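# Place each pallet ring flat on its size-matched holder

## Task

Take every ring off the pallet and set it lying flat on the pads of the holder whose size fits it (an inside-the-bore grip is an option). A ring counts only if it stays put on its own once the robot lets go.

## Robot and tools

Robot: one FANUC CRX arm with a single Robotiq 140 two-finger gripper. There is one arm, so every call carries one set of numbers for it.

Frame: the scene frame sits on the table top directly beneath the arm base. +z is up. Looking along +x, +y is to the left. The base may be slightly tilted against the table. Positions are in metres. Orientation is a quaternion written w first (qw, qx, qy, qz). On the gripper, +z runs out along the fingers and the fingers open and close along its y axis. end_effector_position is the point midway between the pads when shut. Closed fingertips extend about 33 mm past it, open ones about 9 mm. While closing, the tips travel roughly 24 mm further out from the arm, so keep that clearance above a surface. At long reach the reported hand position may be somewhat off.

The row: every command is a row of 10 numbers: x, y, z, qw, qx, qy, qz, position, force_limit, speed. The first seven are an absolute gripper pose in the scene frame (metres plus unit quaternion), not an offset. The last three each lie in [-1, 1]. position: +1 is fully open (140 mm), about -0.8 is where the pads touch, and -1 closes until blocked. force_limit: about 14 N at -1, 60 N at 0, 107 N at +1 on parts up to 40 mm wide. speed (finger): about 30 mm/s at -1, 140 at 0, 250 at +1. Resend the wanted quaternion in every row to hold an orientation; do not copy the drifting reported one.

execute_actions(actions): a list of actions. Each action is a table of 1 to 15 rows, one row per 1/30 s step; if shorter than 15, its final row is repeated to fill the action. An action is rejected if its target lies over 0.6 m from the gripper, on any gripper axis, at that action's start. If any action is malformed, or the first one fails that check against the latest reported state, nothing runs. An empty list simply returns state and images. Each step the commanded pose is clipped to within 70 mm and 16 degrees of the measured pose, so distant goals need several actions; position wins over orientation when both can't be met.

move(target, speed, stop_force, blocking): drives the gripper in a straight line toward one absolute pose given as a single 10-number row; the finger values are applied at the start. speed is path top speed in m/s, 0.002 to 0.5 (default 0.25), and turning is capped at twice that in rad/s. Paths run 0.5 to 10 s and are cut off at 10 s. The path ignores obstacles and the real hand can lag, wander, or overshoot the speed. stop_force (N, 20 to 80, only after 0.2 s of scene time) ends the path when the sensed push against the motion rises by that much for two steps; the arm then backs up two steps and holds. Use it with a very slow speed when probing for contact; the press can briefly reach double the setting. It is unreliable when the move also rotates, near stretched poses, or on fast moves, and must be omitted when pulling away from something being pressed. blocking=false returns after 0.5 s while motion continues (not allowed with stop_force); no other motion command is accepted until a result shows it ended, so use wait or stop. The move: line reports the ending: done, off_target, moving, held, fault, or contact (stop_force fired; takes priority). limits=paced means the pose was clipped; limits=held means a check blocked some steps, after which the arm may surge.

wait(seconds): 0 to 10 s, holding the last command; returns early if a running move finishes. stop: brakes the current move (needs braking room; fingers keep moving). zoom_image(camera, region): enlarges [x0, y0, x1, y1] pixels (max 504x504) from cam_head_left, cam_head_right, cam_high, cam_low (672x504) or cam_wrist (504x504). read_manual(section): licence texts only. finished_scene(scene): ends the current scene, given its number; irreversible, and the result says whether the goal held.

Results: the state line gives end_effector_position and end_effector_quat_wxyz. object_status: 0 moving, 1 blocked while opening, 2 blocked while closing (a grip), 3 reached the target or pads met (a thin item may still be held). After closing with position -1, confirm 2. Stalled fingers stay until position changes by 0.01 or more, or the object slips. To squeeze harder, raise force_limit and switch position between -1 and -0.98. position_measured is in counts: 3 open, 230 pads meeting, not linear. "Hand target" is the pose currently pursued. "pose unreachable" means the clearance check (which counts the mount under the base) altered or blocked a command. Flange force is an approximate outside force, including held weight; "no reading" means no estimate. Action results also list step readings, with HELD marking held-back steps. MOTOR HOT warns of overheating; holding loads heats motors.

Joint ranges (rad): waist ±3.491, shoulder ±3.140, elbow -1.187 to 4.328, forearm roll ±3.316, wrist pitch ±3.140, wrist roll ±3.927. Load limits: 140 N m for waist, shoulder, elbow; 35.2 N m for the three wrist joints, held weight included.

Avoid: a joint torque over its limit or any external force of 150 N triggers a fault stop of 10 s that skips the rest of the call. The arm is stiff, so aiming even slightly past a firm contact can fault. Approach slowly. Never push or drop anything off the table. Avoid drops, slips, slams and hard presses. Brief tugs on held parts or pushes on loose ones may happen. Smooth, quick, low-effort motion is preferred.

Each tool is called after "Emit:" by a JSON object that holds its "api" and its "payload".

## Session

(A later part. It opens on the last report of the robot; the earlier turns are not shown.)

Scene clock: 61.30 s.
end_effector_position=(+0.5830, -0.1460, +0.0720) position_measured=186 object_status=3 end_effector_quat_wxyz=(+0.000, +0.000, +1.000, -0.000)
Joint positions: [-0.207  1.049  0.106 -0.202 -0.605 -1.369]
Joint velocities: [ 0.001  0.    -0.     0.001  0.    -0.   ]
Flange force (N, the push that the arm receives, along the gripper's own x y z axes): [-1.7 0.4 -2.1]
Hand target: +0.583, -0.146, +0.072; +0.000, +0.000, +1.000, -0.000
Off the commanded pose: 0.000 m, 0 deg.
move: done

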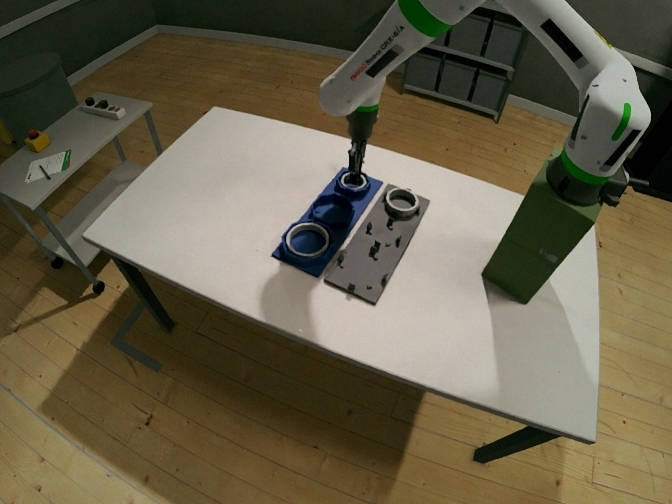

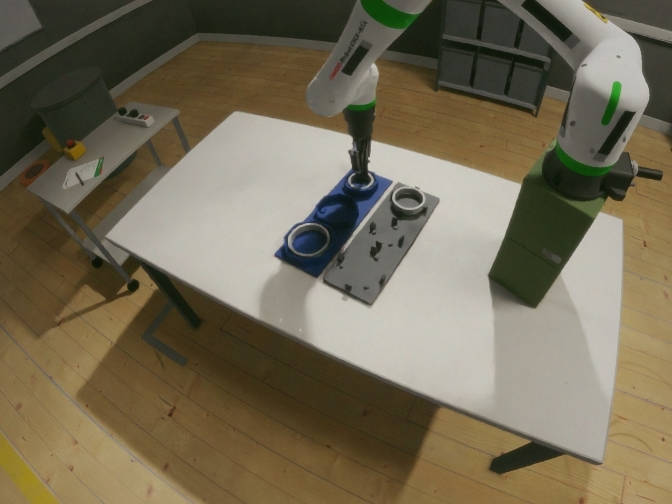

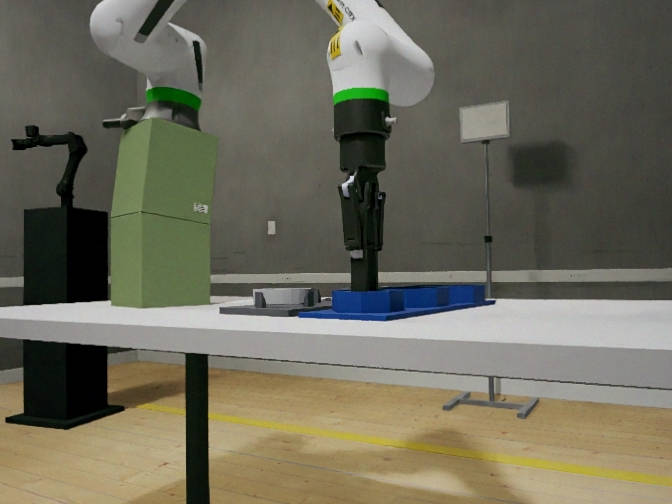

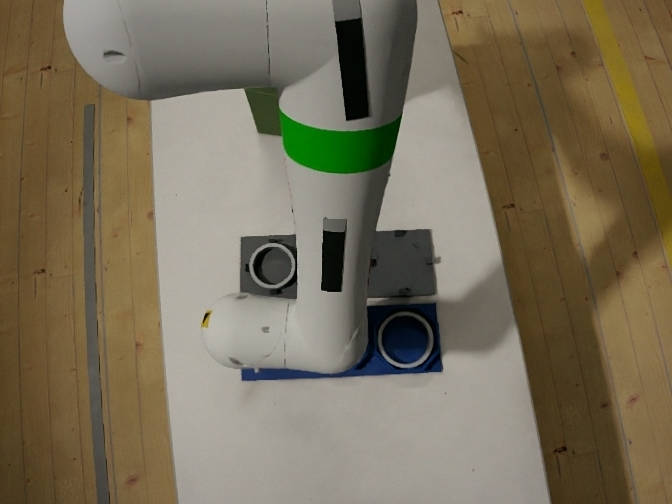

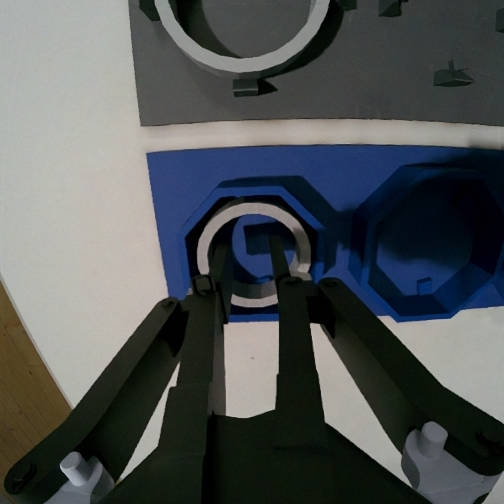

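Emit:
{"api": "move", "payload": {"target": [0.586,-0.144,0.045,0,0,1,0,-0.45,0,0], "speed": 0.04, "stop_force": 20}}

Emit:
{"api": "move", "payload": {"target": [0.586,-0.144,0.045,0,0,1,0,1,0.3,-0.5]}}

Emit:
{"api": "move", "payload": {"target": [0.586,-0.144,0.11,0,0,1,0,1,0.3,-0.5], "speed": 0.1}}

Emit:
{"api": "move", "payload": {"target": [0.421,0.0225,0.1,0,0,1,0,1,0.3,-0.5], "speed": 0.2}}

Emit:
{"api": "move", "payload": {"target": [0.421,0.0225,0.066,0,0,1,0,1,0.3,-0.5], "speed": 0.04, "stop_force": 20}}

Emit:
{"api": "move", "payload": {"target": [0.421,0.0225,0.038,0,0,1,0,1,0.3,-0.5], "speed": 0.008, "stop_force": 20}}

Scene clock: 66.30 s.
end_effector_position=(+0.5860, -0.1440, +0.0450) position_measured=186 object_status=3 end_effector_quat_wxyz=(+0.000, +0.000, +1.000, -0.000)
Joint positions: [-0.199  1.107  0.143 -0.208 -0.583 -1.37 ]
Joint velocities: [ 0.001  0.001  0.001  0.001  0.    -0.001]
Flange force (N, the push that the arm receives, along the gripper's own x y z axes): [-1.7 1.0 -1.4]
Hand target: +0.586, -0.144, +0.045; -0.000, +0.000, +1.000, -0.000
Off the commanded pose: 0.000 m, 0 deg.
move: done

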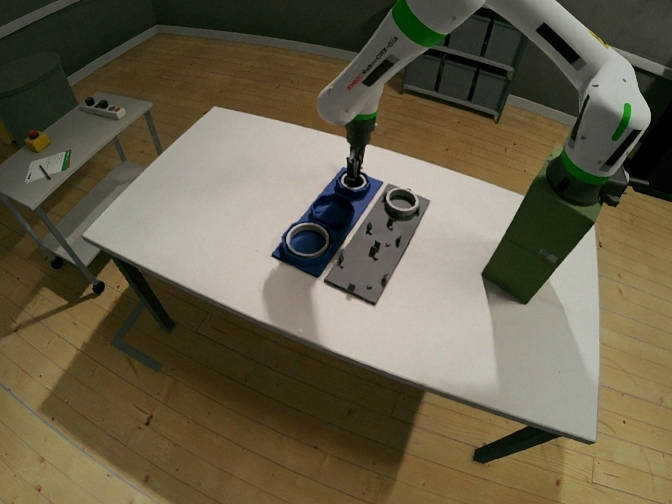

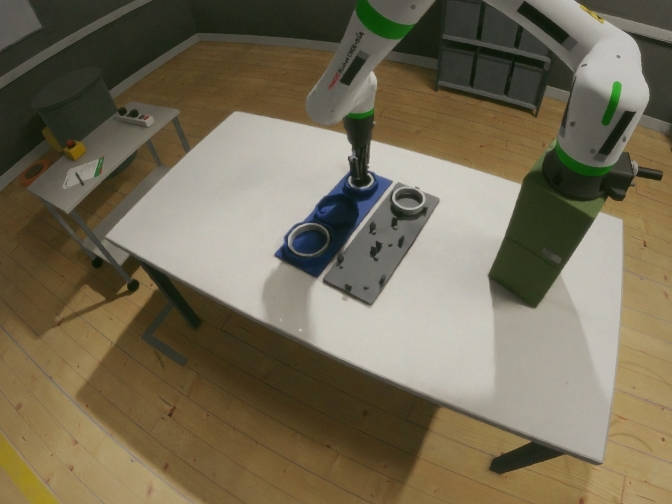

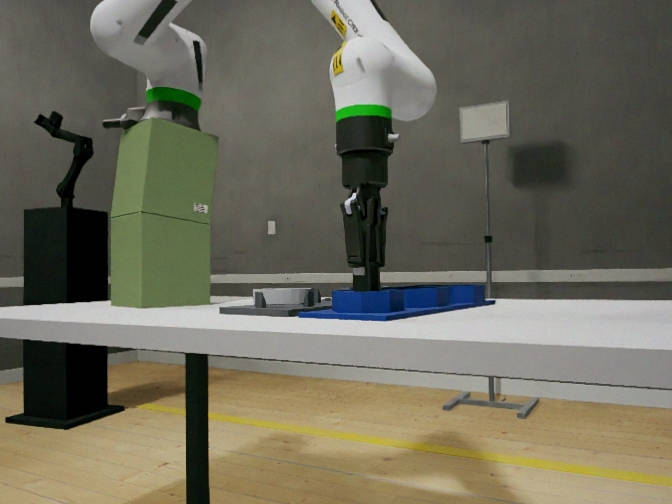

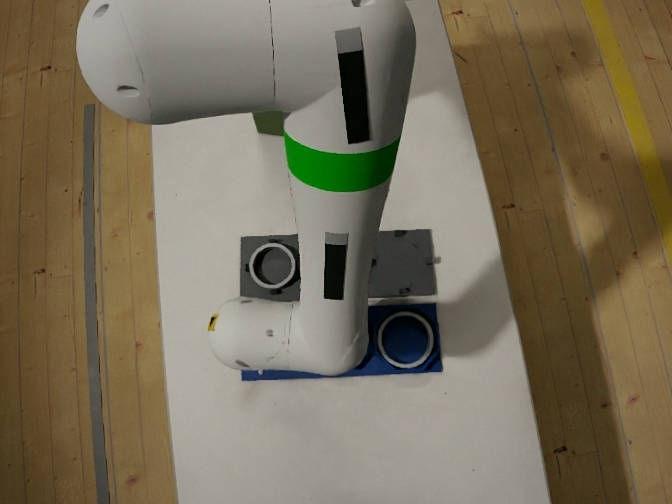

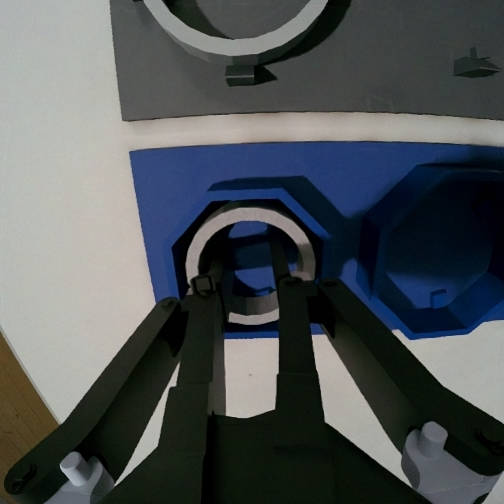

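Scene clock: 67.00 s.
end_effector_position=(+0.5860, -0.1440, +0.0450) position_measured=149 object_status=1 end_effector_quat_wxyz=(+0.000, +0.000, +1.000, -0.000)
Joint positions: [-0.199  1.107  0.143 -0.208 -0.583 -1.37 ]
Joint velocities: [ 0.    -0.001  0.     0.001 -0.     0.   ]
Flange force (N, the push that the arm receives, along the gripper's own x y z axes): [-1.9 0.8 2.0]
Hand target: +0.586, -0.144, +0.045; +0.000, -0.000, +1.000, -0.000
Off the commanded pose: 0.000 m, 0 deg.
move: done

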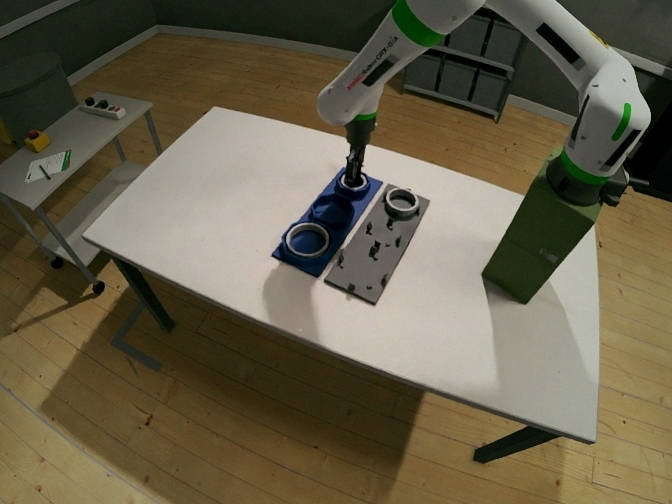

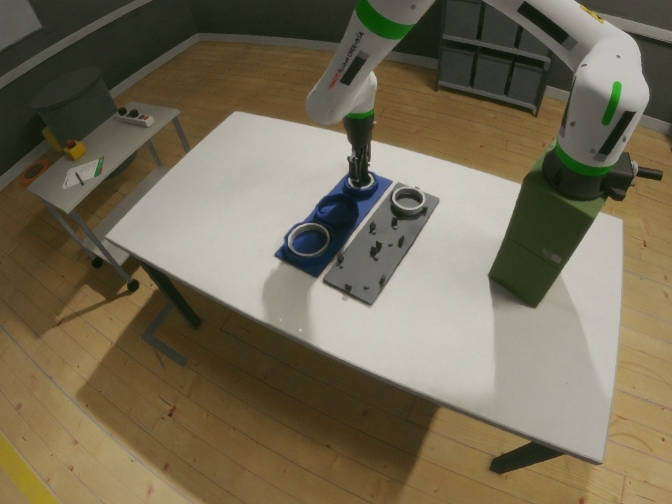

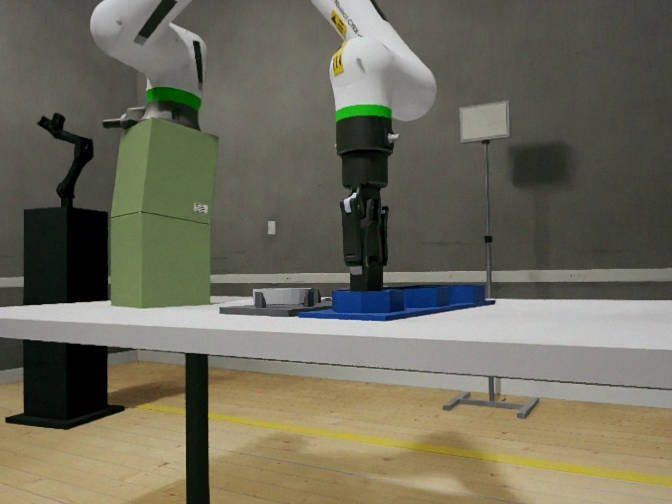

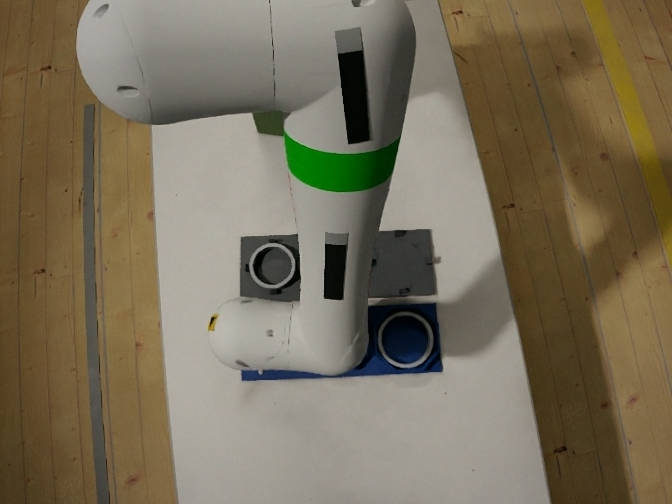

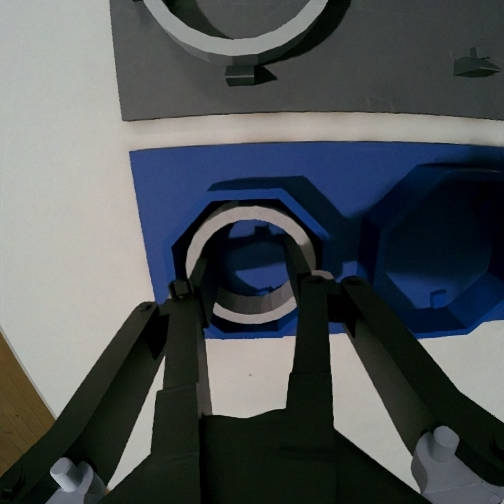

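Scene clock: 67.97 s.
end_effector_position=(+0.5861, -0.1440, +0.1099) position_measured=149 object_status=1 end_effector_quat_wxyz=(-0.000, -0.000, +1.000, +0.000)
Joint positions: [-0.211  0.975  0.08  -0.189 -0.652 -1.382]
Joint velocities: [-0.    -0.001 -0.001  0.001 -0.     0.001]
Flange force (N, the push that the arm receives, along the gripper's own x y z axes): [-2.4 0.7 2.1]
Hand target: +0.586, -0.144, +0.110; -0.000, -0.000, +1.000, +0.000
Off the commanded pose: 0.000 m, 0 deg.
move: done

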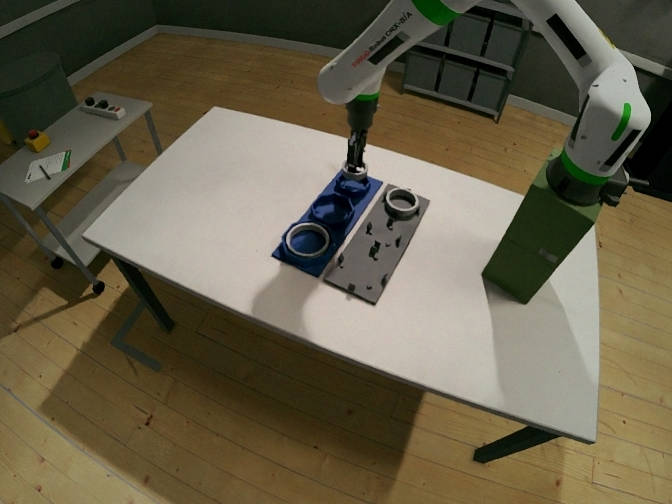

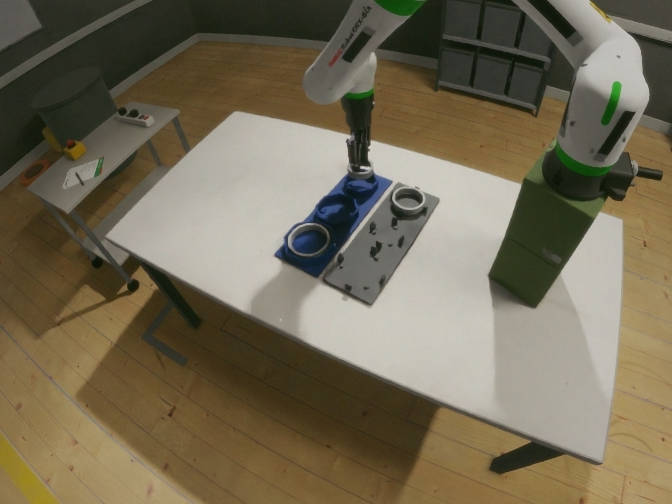

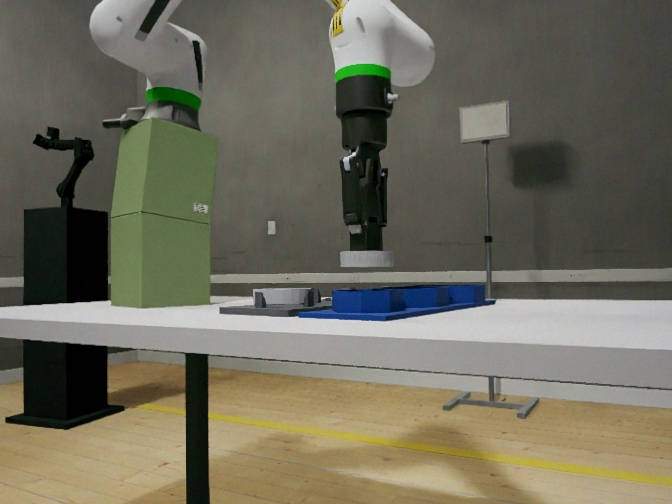

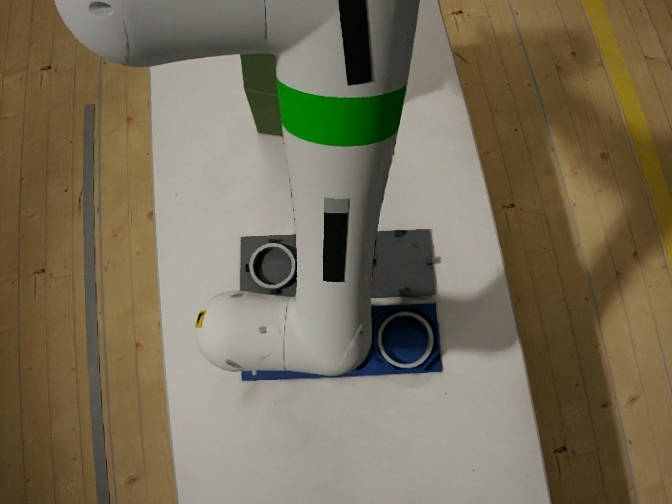

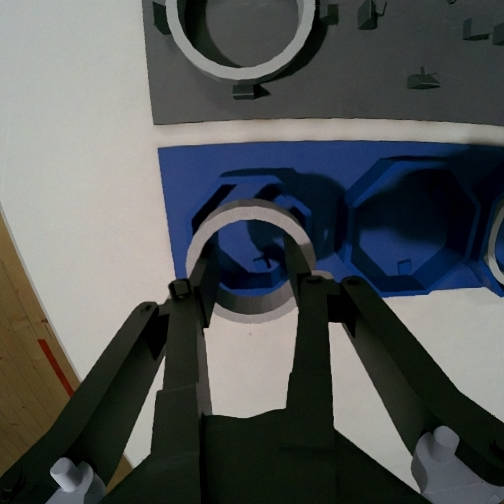

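Scene clock: 69.53 s.
end_effector_position=(+0.4212, +0.0215, +0.1006) position_measured=149 object_status=1 end_effector_quat_wxyz=(+0.000, +0.000, +1.000, -0.001)
Joint positions: [ 0.167  0.757 -0.444 -0.306 -0.311 -1.62 ]
Joint velocities: [ 0.001  0.    -0.001  0.003  0.001 -0.001]
Flange force (N, the push that the arm receives, along the gripper's own x y z axes): [-0.9 2.2 1.3]
Hand target: +0.421, +0.022, +0.101; +0.000, -0.000, +1.000, -0.001
Off the commanded pose: 0.001 m, 0 deg.
move: done

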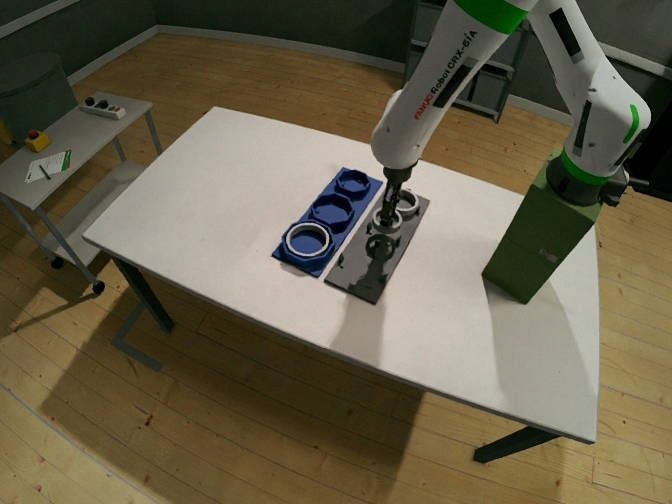

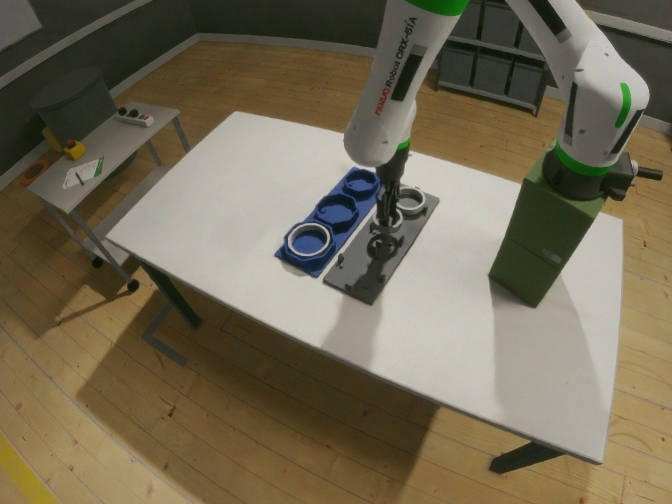

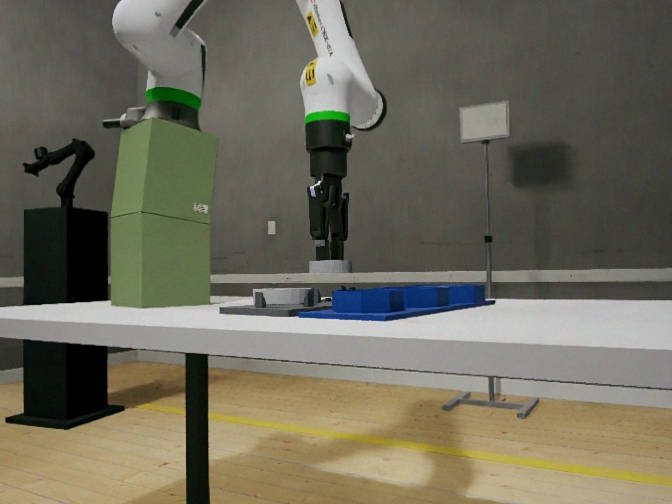

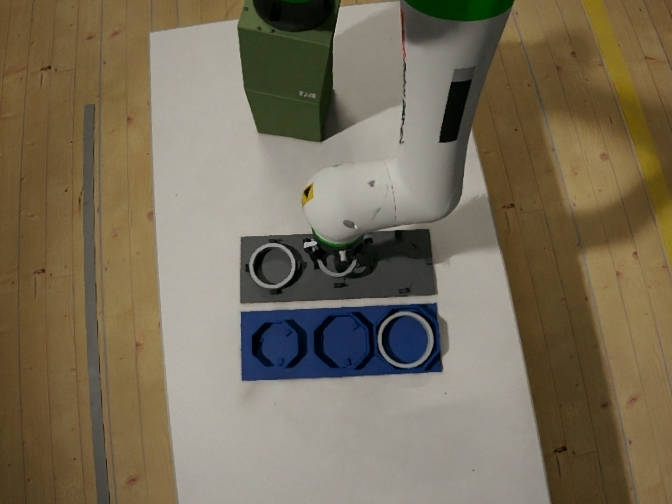

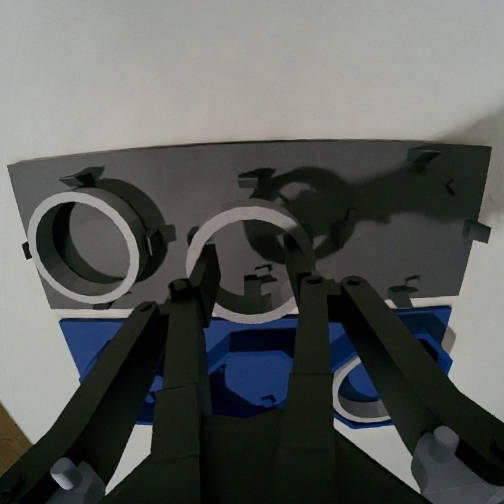

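Scene clock: 70.67 s.
end_effector_position=(+0.4210, +0.0226, +0.0661) position_measured=149 object_status=1 end_effector_quat_wxyz=(+0.000, -0.000, +1.000, +0.000)
Joint positions: [ 0.17   0.85  -0.394 -0.361 -0.27  -1.566]
Joint velocities: [ 0.     0.001  0.001 -0.001 -0.     0.001]
Flange force (N, the push that the arm receives, along the gripper's own x y z axes): [-2.2 1.7 3.3]
Hand target: +0.421, +0.023, +0.066; +0.000, -0.000, +1.000, +0.000
Off the commanded pose: 0.000 m, 0 deg.
move: done

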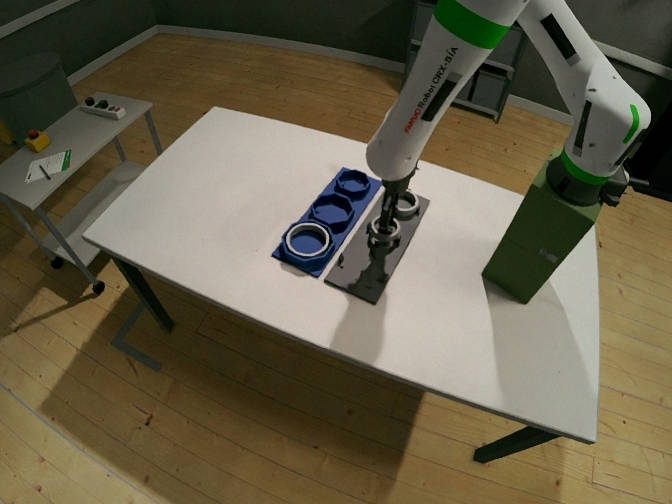

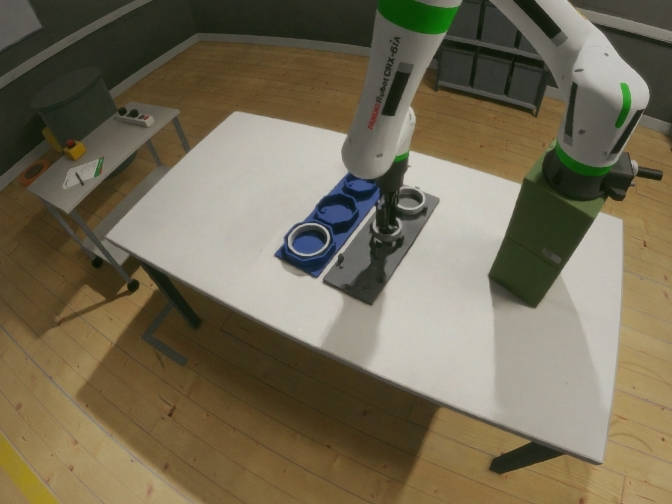

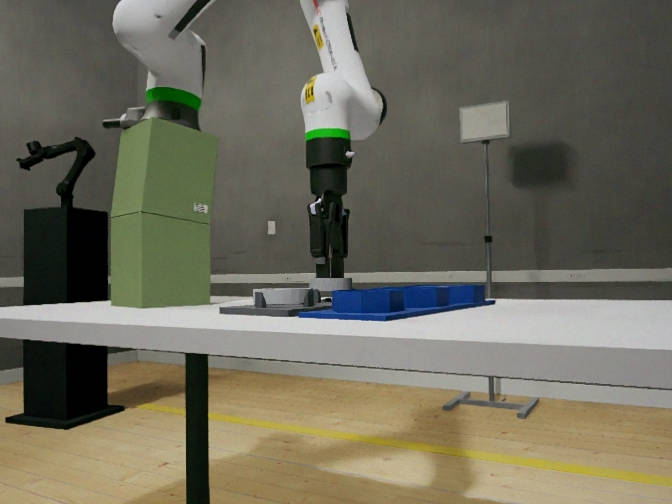

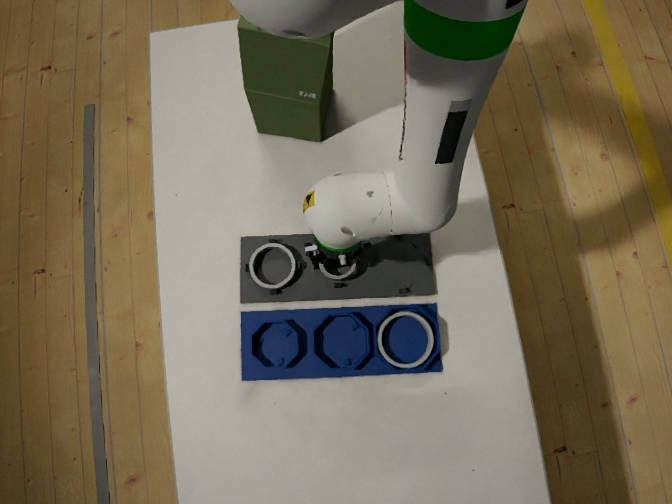

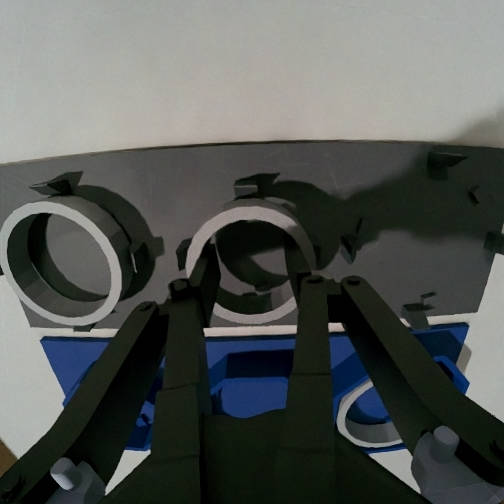

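Scene clock: 72.43 s.
end_effector_position=(+0.4208, +0.0225, +0.0545) position_measured=149 object_status=1 end_effector_quat_wxyz=(-0.000, +0.000, +1.000, +0.000)
Joint positions: [ 0.17   0.881 -0.376 -0.378 -0.258 -1.549]
Joint velocities: [-0.    -0.005 -0.001  0.007 -0.004 -0.003]
Flange force (N, the push that the arm receives, along the gripper's own x y z axes): [-9.9 -14.7 -0.7]
Hand target: +0.421, +0.023, +0.055; +0.000, -0.000, +1.000, +0.000
Off the commanded pose: 0.016 m, 0 deg.
move: contact

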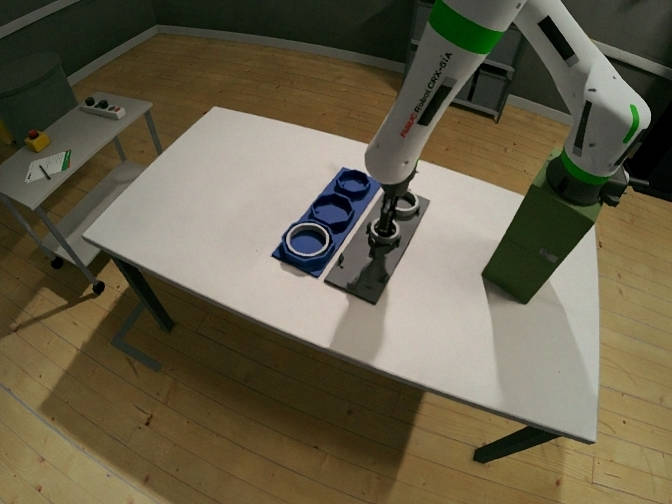

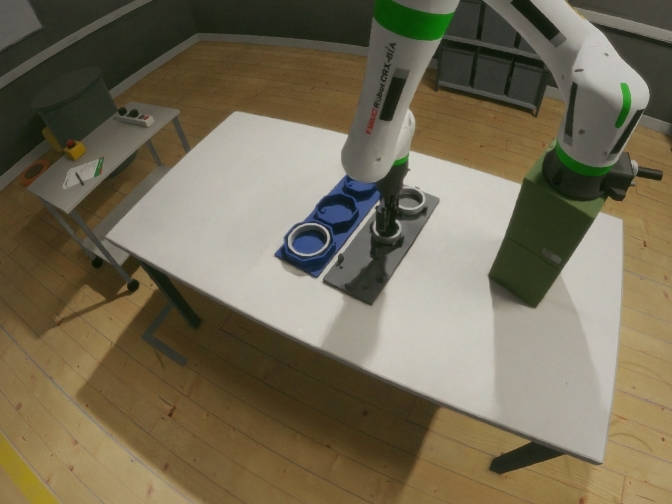

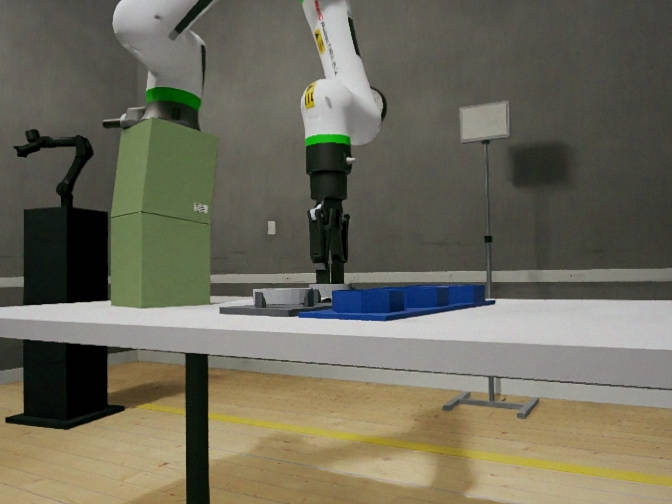

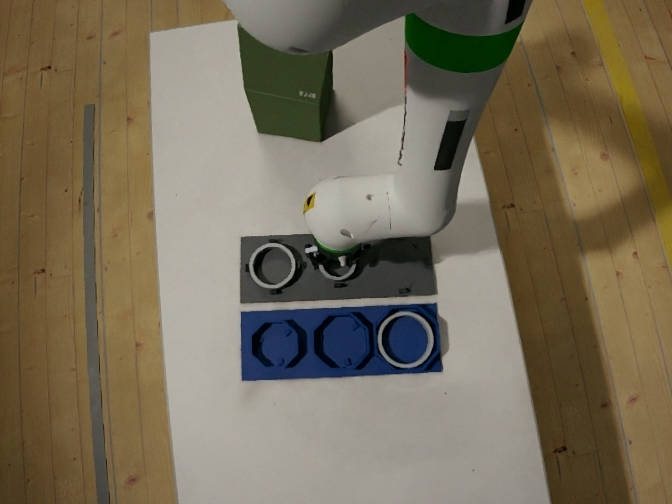

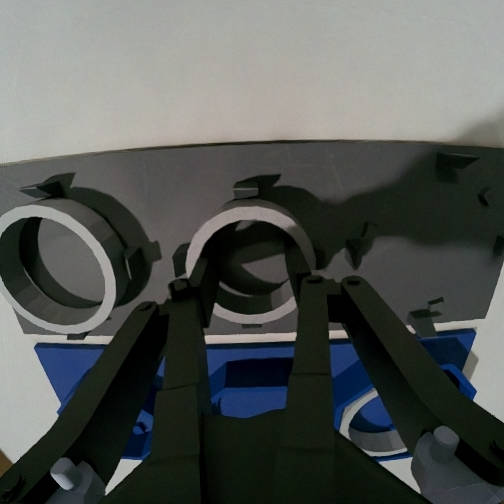

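Emit:
{"api": "move", "payload": {"target": [0.4215,0.0205,0.057,0,0,1,0,1,0.3,-0.5], "speed": 0.01}}

Emit:
{"api": "move", "payload": {"target": [0.4215,0.0205,0.038,0,0,1,0,1,0.3,-0.5], "speed": 0.008, "stop_force": 20}}

Scene clock: 75.17 s.
end_effector_position=(+0.4215, +0.0205, +0.0570) position_measured=149 object_status=1 end_effector_quat_wxyz=(-0.000, -0.000, +1.000, +0.000)
Joint positions: [ 0.165  0.875 -0.379 -0.374 -0.262 -1.548]
Joint velocities: [-0.001 -0.    -0.    -0.    -0.    -0.   ]
Flange force (N, the push that the arm receives, along the gripper's own x y z axes): [-2.0 0.9 2.3]
Hand target: +0.421, +0.021, +0.057; -0.000, +0.000, +1.000, +0.000
Off the commanded pose: 0.000 m, 0 deg.
move: done

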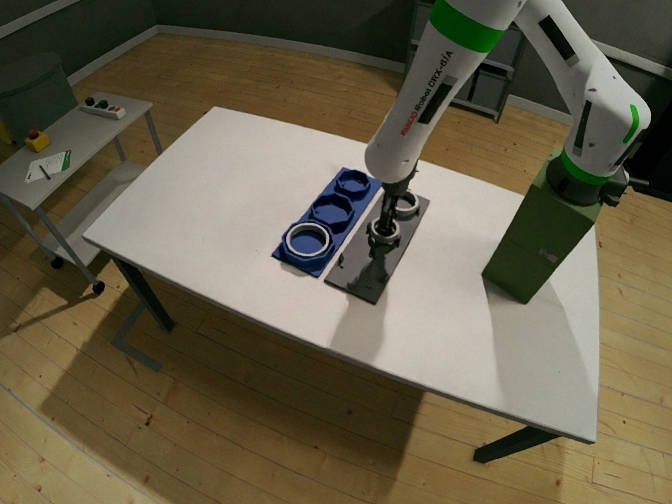

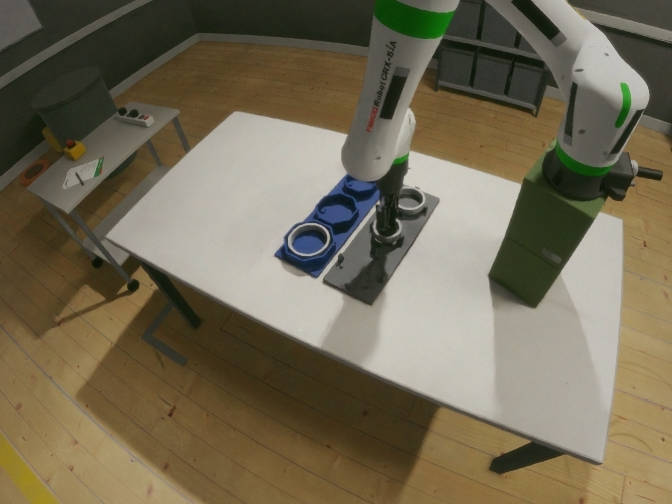

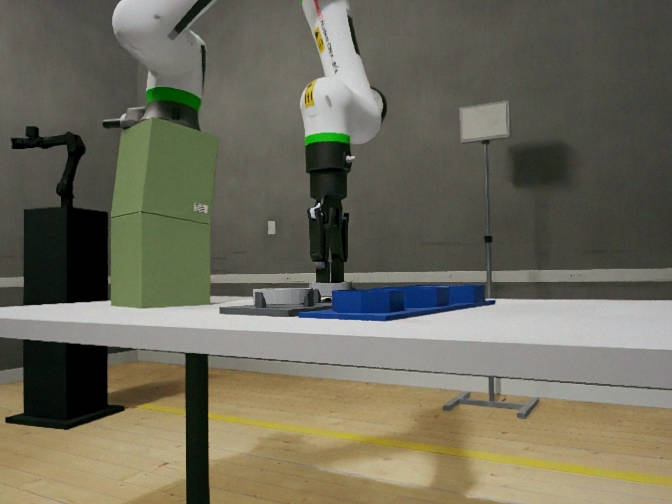

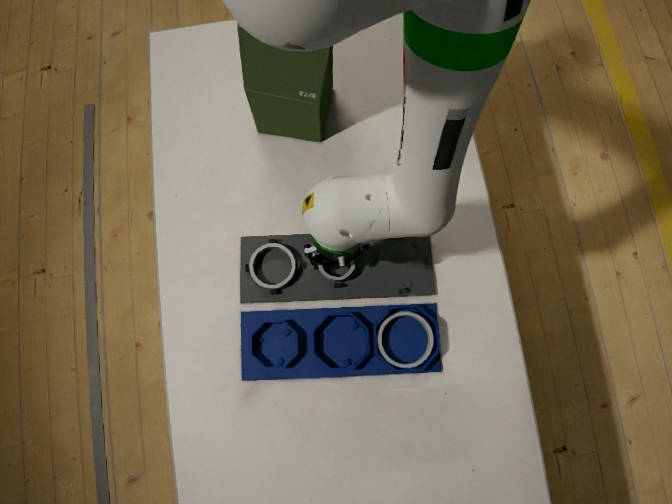

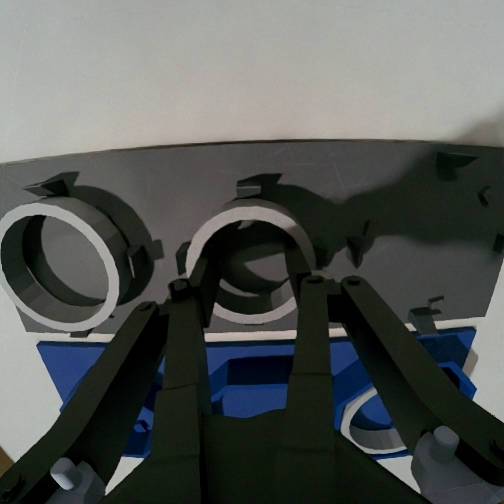

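Scene clock: 76.53 s.
end_effector_position=(+0.4214, +0.0205, +0.0485) position_measured=149 object_status=1 end_effector_quat_wxyz=(+0.000, +0.000, +1.000, +0.000)
Joint positions: [ 0.165  0.898 -0.366 -0.387 -0.253 -1.535]
Joint velocities: [ 0.    -0.003 -0.002  0.006 -0.005 -0.004]
Flange force (N, the push that the arm receives, along the gripper's own x y z axes): [-4.1 2.1 -15.9]
Hand target: +0.421, +0.021, +0.049; -0.000, +0.000, +1.000, +0.000
Off the commanded pose: 0.011 m, 0 deg.
move: contact

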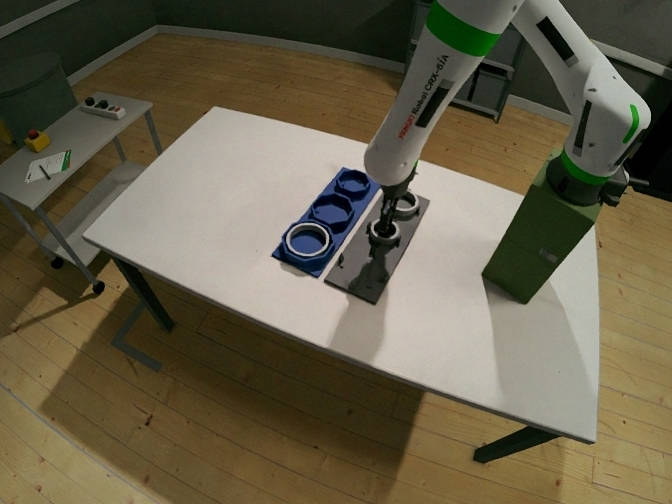

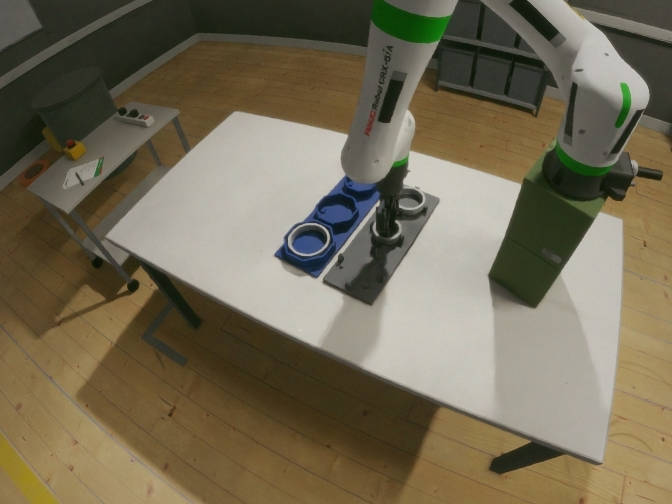

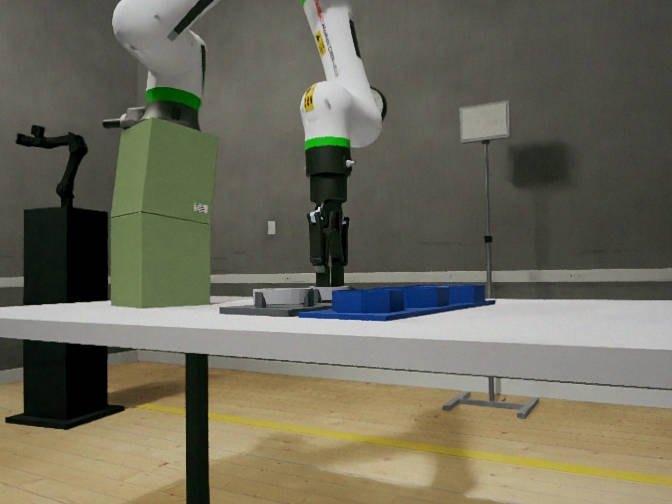

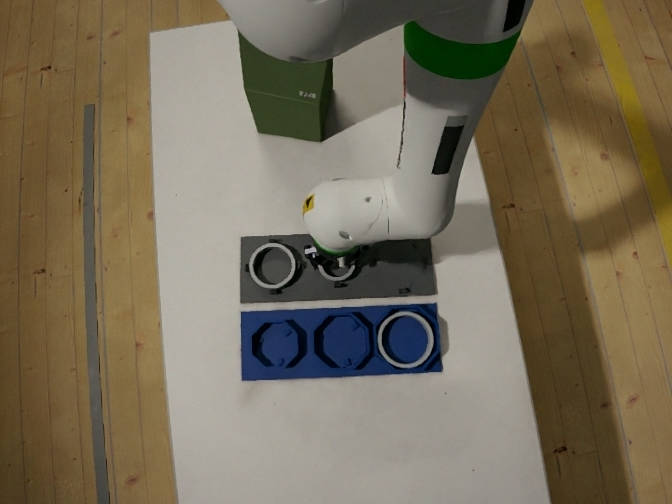

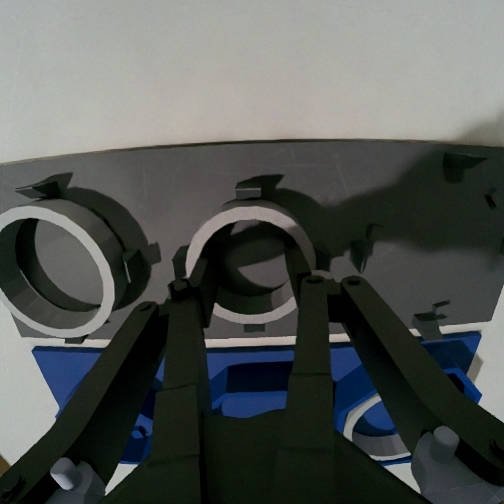

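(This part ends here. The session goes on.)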